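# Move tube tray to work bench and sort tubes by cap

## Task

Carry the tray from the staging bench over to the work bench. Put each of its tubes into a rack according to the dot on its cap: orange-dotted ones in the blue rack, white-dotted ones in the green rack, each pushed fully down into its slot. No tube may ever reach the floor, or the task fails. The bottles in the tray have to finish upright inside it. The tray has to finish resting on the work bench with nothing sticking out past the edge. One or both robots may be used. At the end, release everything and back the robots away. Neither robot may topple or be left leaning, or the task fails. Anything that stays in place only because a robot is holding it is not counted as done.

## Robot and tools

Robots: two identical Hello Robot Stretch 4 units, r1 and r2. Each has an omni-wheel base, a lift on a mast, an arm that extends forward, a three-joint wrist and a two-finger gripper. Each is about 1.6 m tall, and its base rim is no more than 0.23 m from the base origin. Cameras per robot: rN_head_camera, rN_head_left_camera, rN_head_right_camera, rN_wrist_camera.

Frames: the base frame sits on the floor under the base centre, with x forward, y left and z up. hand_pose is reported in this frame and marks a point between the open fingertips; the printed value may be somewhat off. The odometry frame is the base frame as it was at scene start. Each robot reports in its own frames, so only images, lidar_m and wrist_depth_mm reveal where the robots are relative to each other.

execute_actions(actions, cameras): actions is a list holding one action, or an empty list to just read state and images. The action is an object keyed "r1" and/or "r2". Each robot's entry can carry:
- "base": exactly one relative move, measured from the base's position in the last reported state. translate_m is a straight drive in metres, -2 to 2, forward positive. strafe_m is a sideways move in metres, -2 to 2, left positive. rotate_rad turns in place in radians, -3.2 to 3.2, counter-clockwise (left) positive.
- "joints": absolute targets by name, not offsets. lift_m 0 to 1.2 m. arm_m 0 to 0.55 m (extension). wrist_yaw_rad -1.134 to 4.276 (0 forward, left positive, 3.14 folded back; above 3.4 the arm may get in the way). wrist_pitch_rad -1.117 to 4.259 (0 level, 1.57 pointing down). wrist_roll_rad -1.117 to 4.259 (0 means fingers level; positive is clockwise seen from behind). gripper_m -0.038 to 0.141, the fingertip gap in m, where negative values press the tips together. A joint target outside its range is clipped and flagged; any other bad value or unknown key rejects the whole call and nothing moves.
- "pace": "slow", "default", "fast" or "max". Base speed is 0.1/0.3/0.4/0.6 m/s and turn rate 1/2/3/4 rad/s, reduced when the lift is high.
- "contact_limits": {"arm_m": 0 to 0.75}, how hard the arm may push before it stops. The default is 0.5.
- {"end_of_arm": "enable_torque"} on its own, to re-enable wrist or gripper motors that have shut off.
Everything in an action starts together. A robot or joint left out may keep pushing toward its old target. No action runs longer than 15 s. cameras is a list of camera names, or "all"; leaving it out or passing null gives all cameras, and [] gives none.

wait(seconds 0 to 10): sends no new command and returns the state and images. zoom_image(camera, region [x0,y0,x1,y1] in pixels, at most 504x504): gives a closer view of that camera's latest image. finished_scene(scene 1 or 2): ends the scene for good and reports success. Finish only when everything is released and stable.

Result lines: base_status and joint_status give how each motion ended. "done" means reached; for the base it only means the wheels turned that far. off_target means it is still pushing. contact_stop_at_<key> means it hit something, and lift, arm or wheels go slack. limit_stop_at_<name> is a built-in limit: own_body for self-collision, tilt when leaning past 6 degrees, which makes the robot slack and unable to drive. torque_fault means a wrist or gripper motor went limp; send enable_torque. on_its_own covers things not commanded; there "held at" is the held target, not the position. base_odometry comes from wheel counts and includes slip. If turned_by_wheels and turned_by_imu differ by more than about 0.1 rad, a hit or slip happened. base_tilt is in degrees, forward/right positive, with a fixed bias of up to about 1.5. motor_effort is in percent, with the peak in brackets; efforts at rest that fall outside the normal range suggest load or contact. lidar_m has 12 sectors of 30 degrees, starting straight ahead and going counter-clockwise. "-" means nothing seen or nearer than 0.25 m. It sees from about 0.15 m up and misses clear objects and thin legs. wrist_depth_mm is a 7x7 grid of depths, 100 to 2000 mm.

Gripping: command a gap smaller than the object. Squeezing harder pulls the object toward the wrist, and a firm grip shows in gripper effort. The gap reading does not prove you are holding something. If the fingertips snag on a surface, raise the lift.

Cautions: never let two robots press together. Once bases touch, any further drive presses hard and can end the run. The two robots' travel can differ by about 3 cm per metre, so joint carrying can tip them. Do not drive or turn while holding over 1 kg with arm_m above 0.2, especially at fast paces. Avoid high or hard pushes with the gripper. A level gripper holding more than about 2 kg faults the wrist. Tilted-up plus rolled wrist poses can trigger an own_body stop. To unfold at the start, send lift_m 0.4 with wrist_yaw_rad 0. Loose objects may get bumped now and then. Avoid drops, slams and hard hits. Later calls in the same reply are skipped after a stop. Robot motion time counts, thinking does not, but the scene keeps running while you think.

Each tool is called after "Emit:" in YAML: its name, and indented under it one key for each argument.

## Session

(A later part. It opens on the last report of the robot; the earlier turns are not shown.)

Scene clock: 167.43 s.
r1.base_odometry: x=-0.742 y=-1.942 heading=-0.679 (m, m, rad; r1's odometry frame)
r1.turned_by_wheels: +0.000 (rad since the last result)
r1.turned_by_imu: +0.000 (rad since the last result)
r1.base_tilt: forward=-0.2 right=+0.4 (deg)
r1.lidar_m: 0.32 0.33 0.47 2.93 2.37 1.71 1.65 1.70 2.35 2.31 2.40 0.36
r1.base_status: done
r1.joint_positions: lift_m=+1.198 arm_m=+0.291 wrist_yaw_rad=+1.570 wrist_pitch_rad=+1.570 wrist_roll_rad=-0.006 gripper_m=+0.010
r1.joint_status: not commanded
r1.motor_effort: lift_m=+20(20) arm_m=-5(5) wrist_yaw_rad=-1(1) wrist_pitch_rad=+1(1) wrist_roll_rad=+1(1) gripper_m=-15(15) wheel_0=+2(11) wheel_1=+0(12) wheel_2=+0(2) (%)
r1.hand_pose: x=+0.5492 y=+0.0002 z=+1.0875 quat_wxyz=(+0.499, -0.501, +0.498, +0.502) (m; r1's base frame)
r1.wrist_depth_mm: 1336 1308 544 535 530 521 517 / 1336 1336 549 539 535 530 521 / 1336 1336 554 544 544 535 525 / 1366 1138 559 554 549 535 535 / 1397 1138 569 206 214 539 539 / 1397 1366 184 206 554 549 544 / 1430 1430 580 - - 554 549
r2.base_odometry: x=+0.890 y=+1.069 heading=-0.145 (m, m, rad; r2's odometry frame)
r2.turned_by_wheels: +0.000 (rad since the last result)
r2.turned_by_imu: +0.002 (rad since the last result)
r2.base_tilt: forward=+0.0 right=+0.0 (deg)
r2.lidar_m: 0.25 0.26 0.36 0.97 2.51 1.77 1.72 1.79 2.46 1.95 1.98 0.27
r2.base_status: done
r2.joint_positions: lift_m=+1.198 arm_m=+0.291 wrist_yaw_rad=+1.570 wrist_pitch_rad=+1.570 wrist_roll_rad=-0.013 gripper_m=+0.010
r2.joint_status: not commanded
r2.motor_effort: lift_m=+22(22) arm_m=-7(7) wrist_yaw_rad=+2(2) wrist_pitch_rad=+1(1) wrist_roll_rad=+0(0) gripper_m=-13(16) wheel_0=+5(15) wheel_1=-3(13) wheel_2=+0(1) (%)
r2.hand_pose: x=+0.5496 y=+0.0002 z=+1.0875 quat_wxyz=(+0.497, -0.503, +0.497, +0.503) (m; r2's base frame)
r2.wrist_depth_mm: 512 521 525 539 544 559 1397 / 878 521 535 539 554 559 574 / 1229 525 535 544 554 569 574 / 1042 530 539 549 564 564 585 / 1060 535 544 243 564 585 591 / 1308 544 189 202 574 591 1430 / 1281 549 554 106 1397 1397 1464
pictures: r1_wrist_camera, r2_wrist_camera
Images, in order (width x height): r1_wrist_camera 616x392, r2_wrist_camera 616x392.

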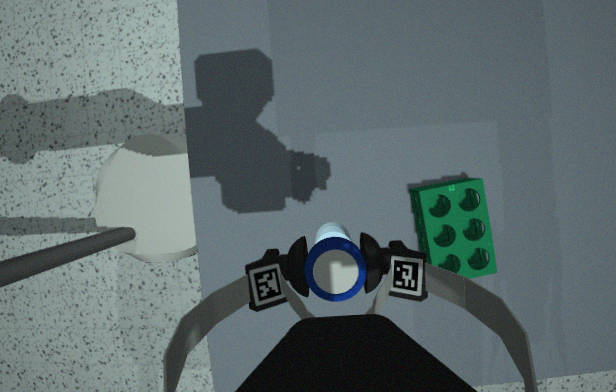

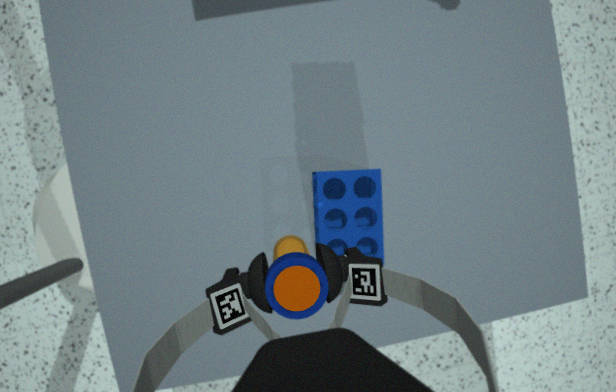

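Emit:
execute_actions:
  actions:
    - {"r1":{"base":{"strafe_m":-0.043},"joints":{"arm_m":0.437,"lift_m":1.112},"pace":"max"},"r2":{"base":{"strafe_m":-0.0065},"joints":{"arm_m":0.357,"lift_m":1.112},"pace":"max"}}
  cameras: ["r1_wrist_camera","r2_wrist_camera"]

Emit:
zoom_image:
  camera: "r1_wrist_camera"
  region: [270, 150, 410, 280]

Emit:
zoom_image:
  camera: "r2_wrist_camera"
  region: [230, 160, 370, 290]

Scene clock: 182.20 s.
r1.base_odometry: x=-0.769 y=-1.975 heading=-0.679 (m, m, rad; r1's odometry frame)
r1.turned_by_wheels: +0.000 (rad since the last result)
r1.turned_by_imu: +0.001 (rad since the last result)
r1.base_tilt: forward=-0.2 right=+0.4 (deg)
r1.lidar_m: 0.32 0.37 0.49 1.28 2.38 1.74 1.65 1.72 2.32 2.27 2.37 0.34
r1.base_status: done
r1.joint_positions: lift_m=+1.112 arm_m=+0.436 wrist_yaw_rad=+1.570 wrist_pitch_rad=+1.570 wrist_roll_rad=-0.006 gripper_m=+0.010
r1.joint_status: all done
r1.motor_effort: lift_m=+15(19) arm_m=+5(6) wrist_yaw_rad=+0(1) wrist_pitch_rad=+1(0) wrist_roll_rad=+1(1) gripper_m=-11(11) wheel_0=+2(11) wheel_1=-1(11) wheel_2=+0(1) (%)
r1.hand_pose: x=+0.6944 y=+0.0002 z=+1.0019 quat_wxyz=(+0.499, -0.501, +0.498, +0.502) (m; r1's base frame)
r1.wrist_depth_mm: 469 462 459 452 445 439 436 / 1255 469 462 455 449 445 436 / 1255 469 466 459 455 449 442 / 1060 477 469 462 455 452 452 / 1078 484 477 206 214 455 455 / 1336 488 184 206 466 459 459 / 1336 496 484 - - 469 466
r2.base_odometry: x=+0.889 y=+1.063 heading=-0.145 (m, m, rad; r2's odometry frame)
r2.turned_by_wheels: +0.000 (rad since the last result)
r2.turned_by_imu: +0.001 (rad since the last result)
r2.base_tilt: forward=-0.1 right=+0.0 (deg)
r2.lidar_m: 0.25 0.25 0.36 0.95 2.48 1.79 1.71 1.79 2.46 1.91 1.97 0.25
r2.base_status: done
r2.joint_positions: lift_m=+1.112 arm_m=+0.356 wrist_yaw_rad=+1.570 wrist_pitch_rad=+1.570 wrist_roll_rad=-0.013 gripper_m=+0.010
r2.joint_status: all done
r2.motor_effort: lift_m=+16(20) arm_m=+7(8) wrist_yaw_rad=+2(2) wrist_pitch_rad=+0(1) wrist_roll_rad=+0(1) gripper_m=-11(14) wheel_0=+2(13) wheel_1=-2(15) wheel_2=+0(0) (%)
r2.hand_pose: x=+0.6141 y=+0.0001 z=+1.0019 quat_wxyz=(+0.497, -0.503, +0.497, +0.503) (m; r2's base frame)
r2.wrist_depth_mm: 433 436 452 449 466 469 477 / 436 442 452 455 469 473 484 / 439 445 455 459 469 480 484 / 442 449 455 407 477 484 492 / 445 455 459 241 477 484 492 / 445 455 190 203 477 488 496 / 452 459 466 106 484 1308 1308
pictures: r1_wrist_camera, r2_wrist_camera
Images, in order (width x height): r1_wrist_camera 616x392, r2_wrist_camera 616x392.

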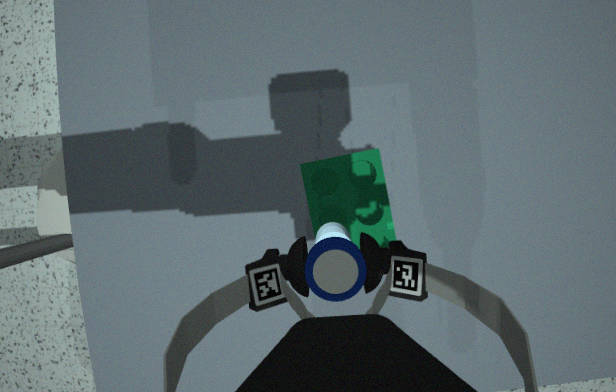

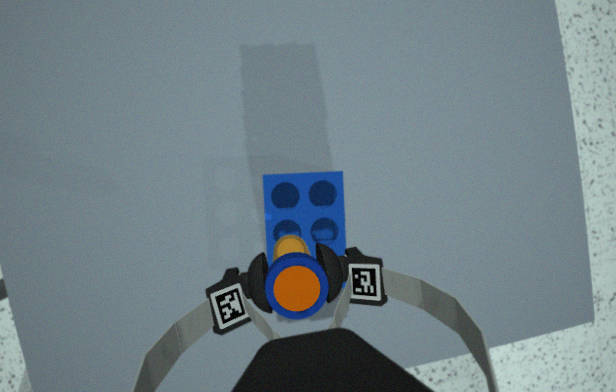

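Region (270, 150, 410, 280) of r1_wrist_camera's 616x392 image, scaled by 3.600; it fills the top 468 rows of this view, and the rest is white.

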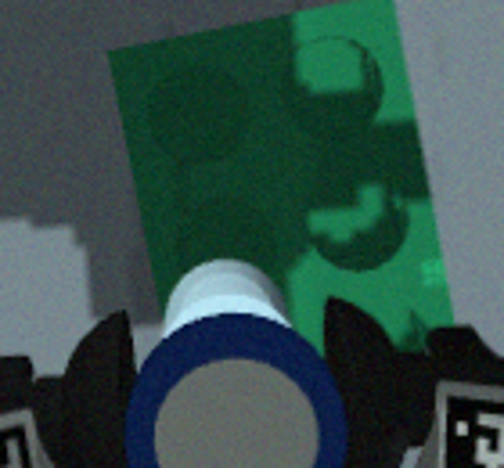

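Region (230, 160, 370, 290) of r2_wrist_camera's 616x392 image, scaled by 3.600; it fills the top 468 rows of this view, and the rest is white.

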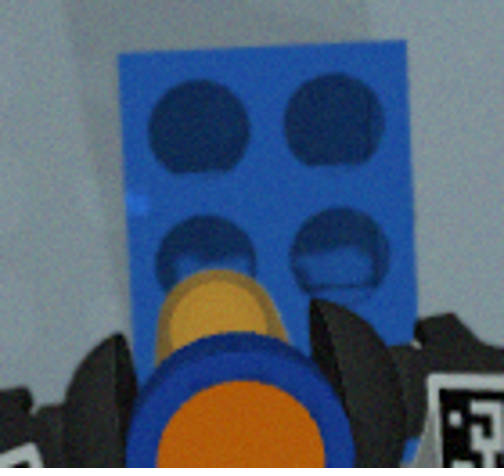

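Emit:
execute_actions:
  actions:
    - {"r1":{"base":{"strafe_m":0.002},"joints":{"lift_m":1.024},"pace":"fast"},"r2":{"base":{"strafe_m":-0.002},"joints":{"lift_m":1.02},"pace":"fast"}}
  cameras: ["r1_wrist_camera","r2_wrist_camera"]

Emit:
zoom_image:
  camera: "r1_wrist_camera"
  region: [270, 150, 410, 280]

Emit:
zoom_image:
  camera: "r2_wrist_camera"
  region: [230, 160, 370, 290]

Scene clock: 188.73 s.
r1.base_odometry: x=-0.767 y=-1.974 heading=-0.679 (m, m, rad; r1's odometry frame)
r1.turned_by_wheels: +0.000 (rad since the last result)
r1.turned_by_imu: +0.001 (rad since the last result)
r1.base_tilt: forward=-0.1 right=+0.4 (deg)
r1.lidar_m: 0.33 0.34 0.49 1.29 2.38 1.71 1.64 1.70 2.32 2.27 2.35 0.35
r1.base_status: done
r1.joint_positions: lift_m=+1.024 arm_m=+0.436 wrist_yaw_rad=+1.570 wrist_pitch_rad=+1.570 wrist_roll_rad=-0.006 gripper_m=+0.010
r1.joint_status: all done
r1.motor_effort: lift_m=+14(15) arm_m=+5(5) wrist_yaw_rad=-1(0) wrist_pitch_rad=+0(0) wrist_roll_rad=+1(1) gripper_m=-14(10) wheel_0=+0(9) wheel_1=-1(7) wheel_2=+0(1) (%)
r1.hand_pose: x=+0.6944 y=+0.0001 z=+0.9140 quat_wxyz=(+0.499, -0.501, +0.498, +0.502) (m; r1's base frame)
r1.wrist_depth_mm: 379 375 370 366 362 355 353 / 382 377 373 368 366 359 355 / 387 384 377 373 366 362 362 / 389 387 379 370 368 368 364 / 394 389 384 206 214 370 368 / 399 394 185 206 319 370 370 / 404 399 394 - - 377 373
r2.base_odometry: x=+0.889 y=+1.061 heading=-0.145 (m, m, rad; r2's odometry frame)
r2.turned_by_wheels: +0.000 (rad since the last result)
r2.turned_by_imu: +0.001 (rad since the last result)
r2.base_tilt: forward=-0.1 right=+0.0 (deg)
r2.lidar_m: 0.25 0.26 0.34 0.98 2.49 1.76 1.72 1.80 2.46 1.91 1.95 0.26
r2.base_status: done
r2.joint_positions: lift_m=+1.020 arm_m=+0.356 wrist_yaw_rad=+1.570 wrist_pitch_rad=+1.570 wrist_roll_rad=-0.013 gripper_m=+0.010
r2.joint_status: all done
r2.motor_effort: lift_m=+16(15) arm_m=+7(7) wrist_yaw_rad=+2(1) wrist_pitch_rad=+0(2) wrist_roll_rad=+2(0) gripper_m=-16(13) wheel_0=+1(8) wheel_1=-2(11) wheel_2=+0(1) (%)
r2.hand_pose: x=+0.6141 y=+0.0001 z=+0.9100 quat_wxyz=(+0.497, -0.503, +0.497, +0.503) (m; r2's base frame)
r2.wrist_depth_mm: 347 349 362 364 370 377 384 / 349 353 362 370 373 384 382 / 349 357 364 368 377 382 389 / 355 359 368 315 382 387 394 / 357 362 370 241 382 389 397 / 359 366 189 203 387 392 402 / 362 366 375 106 387 397 404
pictures: r1_wrist_camera, r2_wrist_camera
Images, in order (width x height): r1_wrist_camera 616x392, r2_wrist_camera 616x392.

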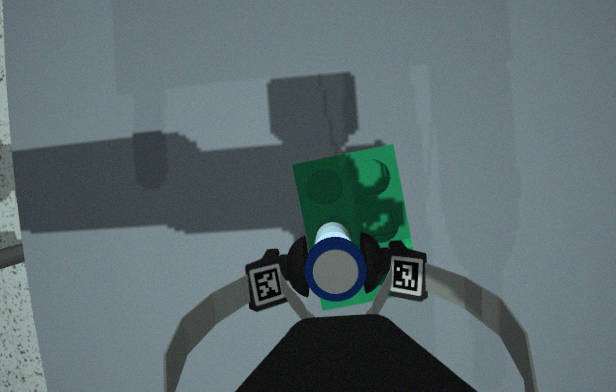

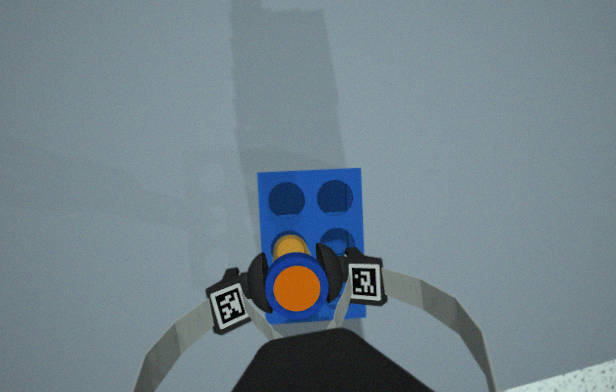

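Region (270, 150, 410, 280) of r1_wrist_camera's 616x392 image, scaled by 3.600; it fills the top 468 rows of this view, and the rest is white.

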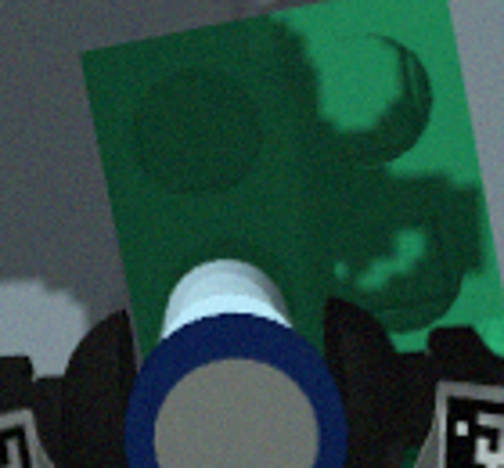

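Region (230, 160, 370, 290) of r2_wrist_camera's 616x392 image, scaled by 3.600; it fills the top 468 rows of this view, and the rest is white.

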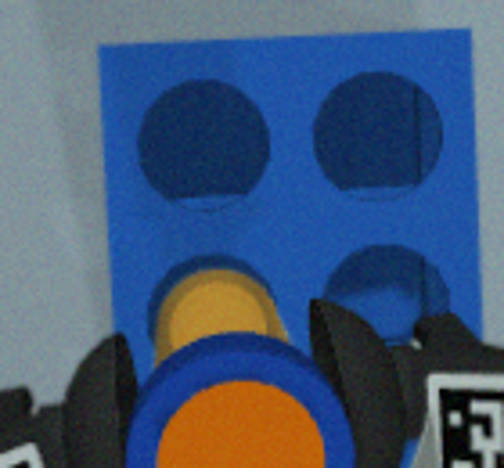

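Emit:
execute_actions:
  actions:
    - {"r1":{"base":{"strafe_m":0.002},"joints":{"lift_m":1.012,"arm_m":0.438},"pace":"slow"},"r2":{"joints":{"lift_m":1.006},"pace":"slow"}}
  cameras: ["r1_wrist_camera","r2_wrist_camera"]

Emit:
zoom_image:
  camera: "r1_wrist_camera"
  region: [270, 150, 410, 280]

Emit:
zoom_image:
  camera: "r2_wrist_camera"
  region: [230, 160, 370, 290]

Scene clock: 201.97 s.
r1.base_odometry: x=-0.766 y=-1.972 heading=-0.679 (m, m, rad; r1's odometry frame)
r1.turned_by_wheels: +0.000 (rad since the last result)
r1.turned_by_imu: +0.001 (rad since the last result)
r1.base_tilt: forward=-0.1 right=+0.3 (deg)
r1.lidar_m: 0.32 0.35 0.49 1.29 2.38 1.73 1.63 1.70 2.31 2.28 2.35 0.36
r1.base_status: done
r1.joint_positions: lift_m=+1.012 arm_m=+0.437 wrist_yaw_rad=+1.570 wrist_pitch_rad=+1.570 wrist_roll_rad=-0.006 gripper_m=+0.010
r1.joint_status: all done
r1.motor_effort: lift_m=+13(13) arm_m=+5(6) wrist_yaw_rad=-1(1) wrist_pitch_rad=+1(0) wrist_roll_rad=+1(1) gripper_m=-15(14) wheel_0=-2(7) wheel_1=-1(3) wheel_2=+0(2) (%)
r1.hand_pose: x=+0.6954 y=+0.0001 z=+0.9021 quat_wxyz=(+0.499, -0.501, +0.498, +0.502) (m; r1's base frame)
r1.wrist_depth_mm: 366 362 357 353 349 345 342 / 370 366 362 357 351 347 343 / 375 370 364 362 355 353 349 / 377 373 370 357 353 355 351 / 382 377 373 206 214 357 355 / 387 382 184 206 306 359 359 / 392 387 382 - - 366 362
r2.base_odometry: x=+0.889 y=+1.061 heading=-0.145 (m, m, rad; r2's odometry frame)
r2.turned_by_wheels: +0.000 (rad since the last result)
r2.turned_by_imu: +0.001 (rad since the last result)
r2.base_tilt: forward=+0.0 right=+0.0 (deg)
r2.lidar_m: 0.25 0.26 0.35 0.98 2.49 1.77 1.73 1.80 2.45 1.93 1.96 0.26
r2.base_status: not commanded
r2.joint_positions: lift_m=+1.006 arm_m=+0.356 wrist_yaw_rad=+1.570 wrist_pitch_rad=+1.570 wrist_roll_rad=-0.013 gripper_m=+0.010
r2.joint_status: all done
r2.motor_effort: lift_m=+15(14) arm_m=+7(7) wrist_yaw_rad=+2(2) wrist_pitch_rad=-1(1) wrist_roll_rad=+1(1) gripper_m=-12(16) wheel_0=+1(1) wheel_1=-2(2) wheel_2=+1(0) (%)
r2.hand_pose: x=+0.6141 y=+0.0001 z=+0.8961 quat_wxyz=(+0.497, -0.503, +0.497, +0.503) (m; r2's base frame)
r2.wrist_depth_mm: 332 334 343 349 353 362 370 / 336 342 345 353 362 368 370 / 336 345 349 355 364 370 377 / 342 345 353 300 364 373 377 / 343 353 353 242 370 375 377 / 345 353 189 202 307 379 387 / 351 353 364 106 377 384 387
pictures: r1_wrist_camera, r2_wrist_camera
Images, in order (width x height): r1_wrist_camera 616x392, r2_wrist_camera 616x392.

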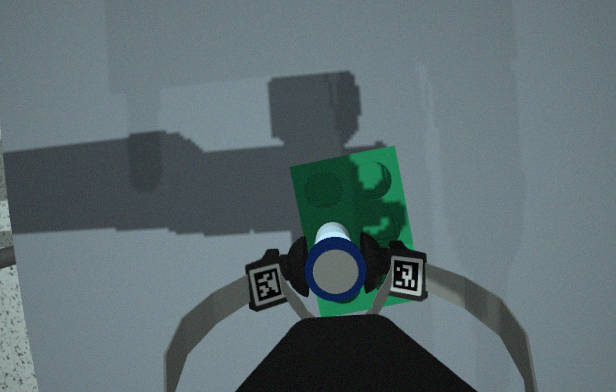

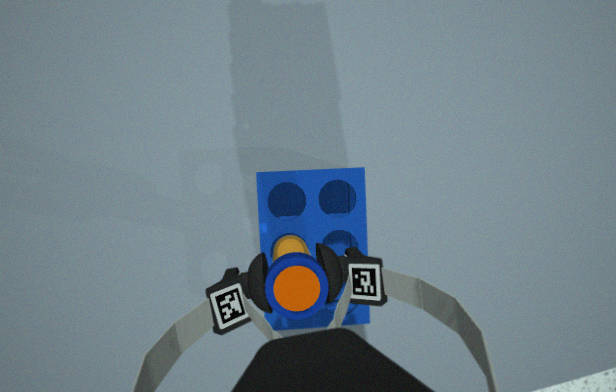

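Region (270, 150, 410, 280) of r1_wrist_camera's 616x392 image, scaled by 3.600; it fills the top 468 rows of this view, and the rest is white.

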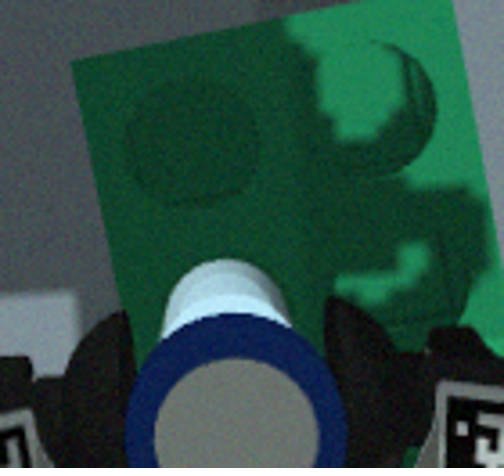

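Region (230, 160, 370, 290) of r2_wrist_camera's 616x392 image, scaled by 3.600; it fills the top 468 rows of this view, and the rest is white.

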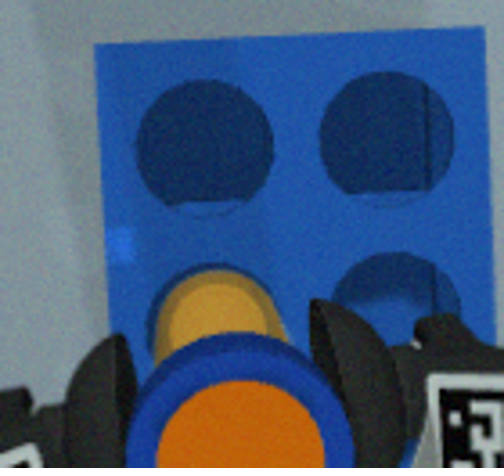

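Aligned. Lowering.

Emit:
execute_actions:
  actions:
    - {"r1":{"joints":{"lift_m":0.981}},"r2":{"joints":{"lift_m":0.977}}}
  cameras: ["r1_wrist_camera","r2_wrist_camera"]

Scene clock: 204.97 s.
r1.base_odometry: x=-0.766 y=-1.972 heading=-0.679 (m, m, rad; r1's odometry frame)
r1.turned_by_wheels: +0.000 (rad since the last result)
r1.turned_by_imu: +0.001 (rad since the last result)
r1.base_tilt: forward=-0.2 right=+0.3 (deg)
r1.lidar_m: 0.32 0.34 0.49 1.27 2.38 1.72 1.64 1.71 2.32 2.27 2.36 0.35
r1.base_status: not commanded
r1.joint_positions: lift_m=+0.981 arm_m=+0.437 wrist_yaw_rad=+1.570 wrist_pitch_rad=+1.570 wrist_roll_rad=-0.006 gripper_m=+0.010
r1.joint_status: all done
r1.motor_effort: lift_m=+14(12) arm_m=+5(5) wrist_yaw_rad=-1(1) wrist_pitch_rad=+0(0) wrist_roll_rad=+1(1) gripper_m=-12(14) wheel_0=-2(2) wheel_1=-1(0) wheel_2=+0(0) (%)
r1.hand_pose: x=+0.6954 y=+0.0001 z=+0.8711 quat_wxyz=(+0.499, -0.501, +0.498, +0.502) (m; r1's base frame)
r1.wrist_depth_mm: 338 332 329 324 320 315 312 / 340 332 330 327 324 319 315 / 342 338 332 329 325 322 319 / 345 342 338 325 324 325 322 / 349 343 342 206 214 329 325 / 355 349 184 206 273 329 329 / 357 353 347 - - 334 330
r2.base_odometry: x=+0.889 y=+1.061 heading=-0.145 (m, m, rad; r2's odometry frame)
r2.turned_by_wheels: +0.000 (rad since the last result)
r2.turned_by_imu: +0.001 (rad since the last result)
r2.base_tilt: forward=+0.0 right=-0.1 (deg)
r2.lidar_m: 0.25 0.25 0.35 0.94 2.49 1.78 1.69 1.79 2.43 1.93 1.97 0.25
r2.base_status: not commanded
r2.joint_positions: lift_m=+0.977 arm_m=+0.356 wrist_yaw_rad=+1.570 wrist_pitch_rad=+1.570 wrist_roll_rad=-0.013 gripper_m=+0.010
r2.joint_status: all done
r2.motor_effort: lift_m=+15(15) arm_m=+7(7) wrist_yaw_rad=+2(2) wrist_pitch_rad=+0(0) wrist_roll_rad=+1(0) gripper_m=-13(13) wheel_0=+1(1) wheel_1=-2(2) wheel_2=+0(1) (%)
r2.hand_pose: x=+0.6141 y=+0.0001 z=+0.8670 quat_wxyz=(+0.497, -0.503, +0.497, +0.503) (m; r2's base frame)
r2.wrist_depth_mm: 306 310 317 322 325 332 340 / 309 314 319 325 327 336 340 / 310 317 322 325 334 342 343 / 314 317 324 301 338 342 345 / 315 320 325 242 338 345 349 / 317 324 190 204 277 347 351 / 320 325 330 105 343 351 357
pictures: r1_wrist_camera, r2_wrist_camera
Images, in order (width x height): r1_wrist_camera 616x392, r2_wrist_camera 616x392.

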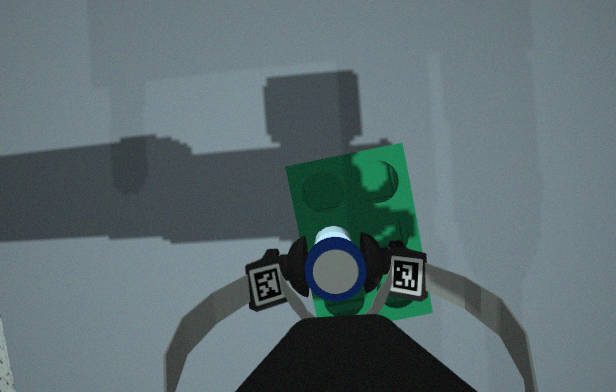

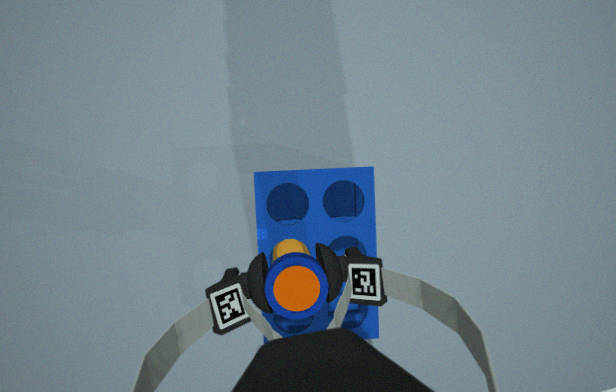

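Emit:
execute_actions:
  actions:
    - {"r1":{"joints":{"gripper_m":0.06}},"r2":{"joints":{"gripper_m":0.06}}}
  cameras: ["r1_wrist_camera","r2_wrist_camera"]

Scene clock: 208.33 s.
r1.base_odometry: x=-0.766 y=-1.972 heading=-0.679 (m, m, rad; r1's odometry frame)
r1.turned_by_wheels: +0.000 (rad since the last result)
r1.turned_by_imu: +0.001 (rad since the last result)
r1.base_tilt: forward=-0.2 right=+0.4 (deg)
r1.lidar_m: 0.32 0.34 0.45 1.28 2.38 1.72 1.64 1.71 2.31 2.25 2.35 0.36
r1.base_status: not commanded
r1.joint_positions: lift_m=+0.981 arm_m=+0.437 wrist_yaw_rad=+1.570 wrist_pitch_rad=+1.570 wrist_roll_rad=-0.006 gripper_m=+0.060
r1.joint_status: all done
r1.motor_effort: lift_m=+14(14) arm_m=+5(5) wrist_yaw_rad=-1(1) wrist_pitch_rad=+0(0) wrist_roll_rad=+1(1) gripper_m=-4(13) wheel_0=-2(2) wheel_1=-1(0) wheel_2=+0(0) (%)
r1.hand_pose: x=+0.6954 y=+0.0001 z=+0.8711 quat_wxyz=(+0.499, -0.501, +0.498, +0.502) (m; r1's base frame)
r1.wrist_depth_mm: 334 330 329 322 319 315 312 / 338 334 332 325 322 319 315 / 343 340 332 329 327 322 317 / 345 342 338 325 325 324 322 / 349 347 342 219 223 329 324 / 353 349 343 214 274 329 329 / 357 353 345 - - 334 332
r2.base_odometry: x=+0.889 y=+1.061 heading=-0.145 (m, m, rad; r2's odometry frame)
r2.turned_by_wheels: +0.000 (rad since the last result)
r2.turned_by_imu: +0.001 (rad since the last result)
r2.base_tilt: forward=+0.0 right=+0.0 (deg)
r2.lidar_m: 0.25 0.25 0.36 0.96 2.50 1.78 1.71 1.81 2.45 1.92 1.94 0.25
r2.base_status: not commanded
r2.joint_positions: lift_m=+0.977 arm_m=+0.356 wrist_yaw_rad=+1.570 wrist_pitch_rad=+1.570 wrist_roll_rad=-0.013 gripper_m=+0.060
r2.joint_status: all done
r2.motor_effort: lift_m=+15(15) arm_m=+7(7) wrist_yaw_rad=+2(2) wrist_pitch_rad=+0(1) wrist_roll_rad=+1(0) gripper_m=-2(14) wheel_0=+1(1) wheel_1=-2(2) wheel_2=+0(0) (%)
r2.hand_pose: x=+0.6141 y=+0.0001 z=+0.8670 quat_wxyz=(+0.497, -0.503, +0.497, +0.503) (m; r2's base frame)
r2.wrist_depth_mm: 306 312 317 322 327 334 338 / 307 312 319 322 330 338 340 / 312 315 322 327 332 340 345 / 314 317 322 304 336 340 345 / 315 322 325 270 336 345 349 / 317 325 198 212 278 349 357 / 320 324 332 106 345 353 357
pictures: r1_wrist_camera, r2_wrist_camera
Images, in order (width x height): r1_wrist_camera 616x392, r2_wrist_camera 616x392.

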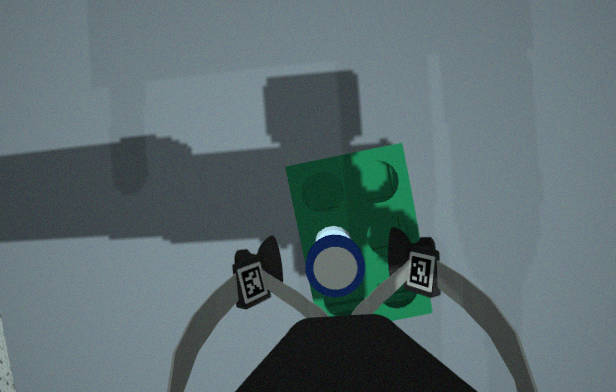

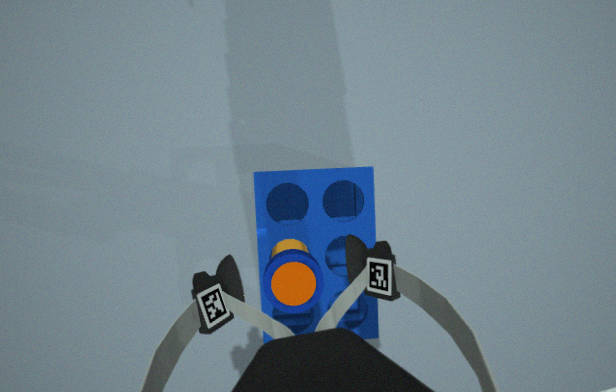

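Emit:
execute_actions:
  actions:
    - {"r1":{"joints":{"lift_m":1.03},"pace":"max"},"r2":{"joints":{"lift_m":1.03},"pace":"max"}}
  cameras: []

Emit:
execute_actions:
  actions:
    - {"r1":{"base":{"translate_m":-0.15},"joints":{"arm_m":0.0,"lift_m":1.06},"pace":"max"},"r2":{"base":{"translate_m":-0.15},"joints":{"arm_m":0.0,"lift_m":1.06},"pace":"max"}}
  cameras: ["r1_head_camera","r2_head_camera","r1_head_left_camera","r2_head_left_camera"]

Scene clock: 214.10 s.
r1.base_odometry: x=-0.766 y=-1.972 heading=-0.679 (m, m, rad; r1's odometry frame)
r1.turned_by_wheels: +0.000 (rad since the last result)
r1.turned_by_imu: +0.001 (rad since the last result)
r1.base_tilt: forward=-0.2 right=+0.4 (deg)
r1.lidar_m: 0.32 0.35 0.46 1.27 2.38 1.74 1.65 1.70 2.32 2.25 2.34 0.34
r1.base_status: not commanded
r1.joint_positions: lift_m=+1.030 arm_m=+0.437 wrist_yaw_rad=+1.570 wrist_pitch_rad=+1.570 wrist_roll_rad=-0.006 gripper_m=+0.060
r1.joint_status: all done
r1.motor_effort: lift_m=+21(22) arm_m=+5(5) wrist_yaw_rad=-1(1) wrist_pitch_rad=+0(0) wrist_roll_rad=+1(1) gripper_m=-3(2) wheel_0=-2(2) wheel_1=-1(0) wheel_2=+0(0) (%)
r1.hand_pose: x=+0.6954 y=+0.0001 z=+0.9195 quat_wxyz=(+0.499, -0.501, +0.498, +0.502) (m; r1's base frame)
r1.wrist_depth_mm: 387 379 373 370 364 362 357 / 387 384 379 375 370 366 362 / 392 387 384 377 375 368 366 / 397 392 387 375 375 373 368 / 402 397 389 324 322 377 373 / 404 402 394 325 324 377 377 / 410 404 399 - - 382 379
r2.base_odometry: x=+0.889 y=+1.061 heading=-0.145 (m, m, rad; r2's odometry frame)
r2.turned_by_wheels: +0.000 (rad since the last result)
r2.turned_by_imu: +0.001 (rad since the last result)
r2.base_tilt: forward=-0.1 right=+0.0 (deg)
r2.lidar_m: 0.25 0.26 0.35 0.97 2.50 1.77 1.72 1.79 2.44 1.90 1.97 0.25
r2.base_status: not commanded
r2.joint_positions: lift_m=+1.030 arm_m=+0.356 wrist_yaw_rad=+1.570 wrist_pitch_rad=+1.570 wrist_roll_rad=-0.013 gripper_m=+0.060
r2.joint_status: all done
r2.motor_effort: lift_m=+22(24) arm_m=+7(7) wrist_yaw_rad=+1(2) wrist_pitch_rad=+0(0) wrist_roll_rad=+0(0) gripper_m=-3(3) wheel_0=+1(1) wheel_1=-2(2) wheel_2=+0(0) (%)
r2.hand_pose: x=+0.6141 y=+0.0001 z=+0.9195 quat_wxyz=(+0.497, -0.503, +0.497, +0.503) (m; r2's base frame)
r2.wrist_depth_mm: 353 364 366 375 379 392 394 / 357 362 370 377 382 389 394 / 359 368 373 379 384 392 399 / 362 370 377 324 394 399 402 / 366 373 375 324 392 402 410 / 368 375 199 327 397 399 413 / 370 375 384 106 402 407 415
pictures: none
No camera images: the call's "cameras" was empty. Leave "cameras" out to get every camera's image.

Scene clock: 215.97 s.
r1.base_odometry: x=-0.883 y=-1.878 heading=-0.679 (m, m, rad; r1's odometry frame)
r1.turned_by_wheels: +0.000 (rad since the last result)
r1.turned_by_imu: +0.001 (rad since the last result)
r1.base_tilt: forward=-0.3 right=+0.3 (deg)
r1.lidar_m: 0.49 0.51 0.67 2.98 2.16 1.55 1.47 1.54 2.11 2.29 2.37 0.50
r1.base_status: done
r1.joint_positions: lift_m=+1.060 arm_m=+0.001 wrist_yaw_rad=+1.570 wrist_pitch_rad=+1.570 wrist_roll_rad=-0.006 gripper_m=+0.060
r1.joint_status: all done
r1.motor_effort: lift_m=+20(21) arm_m=-5(7) wrist_yaw_rad=-1(1) wrist_pitch_rad=+0(1) wrist_roll_rad=+1(1) gripper_m=-1(3) wheel_0=-3(9) wheel_1=+0(9) wheel_2=+1(11) (%)
r1.hand_pose: x=+0.2592 y=+0.0001 z=+0.9495 quat_wxyz=(+0.499, -0.501, +0.498, +0.502) (m; r1's base frame)
r1.wrist_depth_mm: 1205 1182 1182 1160 1138 1118 389 / 1205 1205 1160 1160 1160 1138 392 / 1205 1205 976 1182 1160 1160 397 / 1229 1229 976 1008 1182 1160 402 / 1255 1229 976 1182 1182 1160 404 / 439 1229 1229 1205 1182 609 407 / 1281 1229 1229 - - 1205 413
r2.base_odometry: x=+0.740 y=+1.083 heading=-0.146 (m, m, rad; r2's odometry frame)
r2.turned_by_wheels: -0.001 (rad since the last result)
r2.turned_by_imu: +0.000 (rad since the last result)
r2.base_tilt: forward=-0.1 right=+0.0 (deg)
r2.lidar_m: 0.39 0.39 0.54 3.28 2.29 1.60 1.56 1.66 2.26 1.95 1.98 0.41
r2.base_status: done
r2.joint_positions: lift_m=+1.060 arm_m=+0.002 wrist_yaw_rad=+1.570 wrist_pitch_rad=+1.570 wrist_roll_rad=-0.013 gripper_m=+0.060
r2.joint_status: all done
r2.motor_effort: lift_m=+22(25) arm_m=-7(10) wrist_yaw_rad=+2(2) wrist_pitch_rad=+0(0) wrist_roll_rad=-1(1) gripper_m=-3(3) wheel_0=-5(11) wheel_1=-4(12) wheel_2=-2(13) (%)
r2.hand_pose: x=+0.2602 y=+0.0001 z=+0.9495 quat_wxyz=(+0.497, -0.503, +0.497, +0.503) (m; r2's base frame)
r2.wrist_depth_mm: 1098 1118 1118 1182 415 418 424 / 1098 1118 1160 1182 418 424 427 / 1118 1118 1160 1182 991 424 433 / 1138 931 946 1182 1025 427 433 / 1098 931 960 1182 430 433 436 / 591 1160 199 1205 569 433 442 / 1138 1138 1182 106 1205 436 1281
pictures: r1_head_camera, r1_head_left_camera, r2_head_camera, r2_head_left_camera
Images, in order (width x height): r1_head_camera 420x560, r1_head_left_camera 420x672, r2_head_camera 420x560, r2_head_left_camera 420x672.

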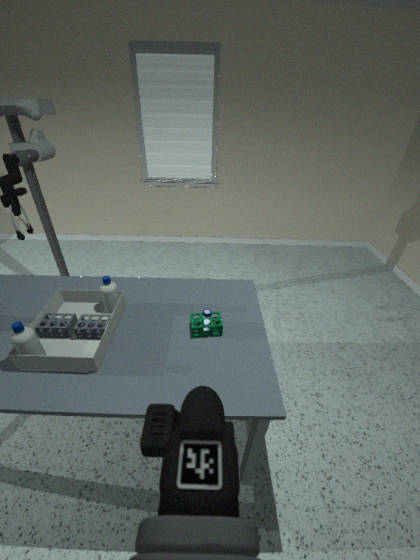

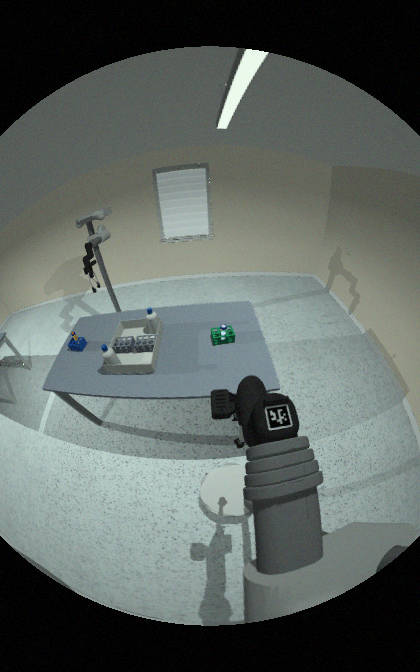

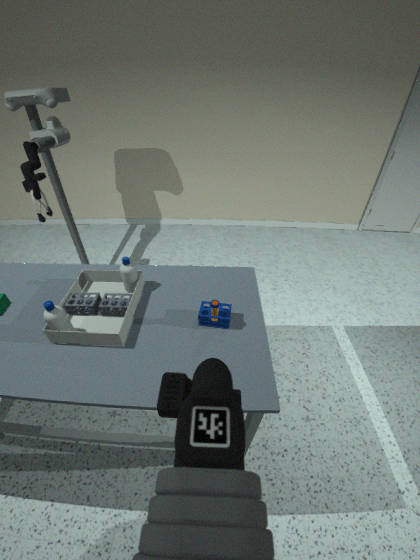

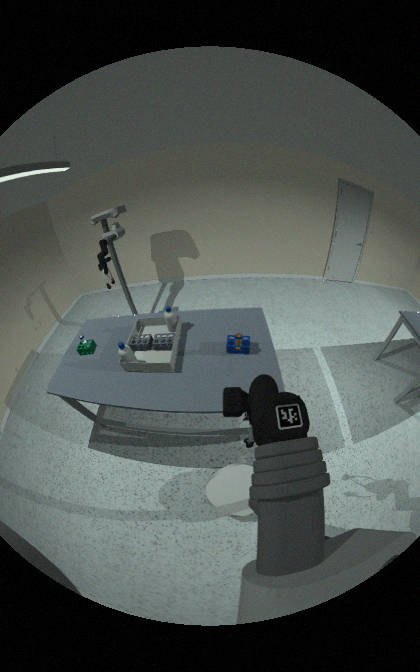

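Emit:
finished_scene:
  scene: 2

The scene is finished: the task was done.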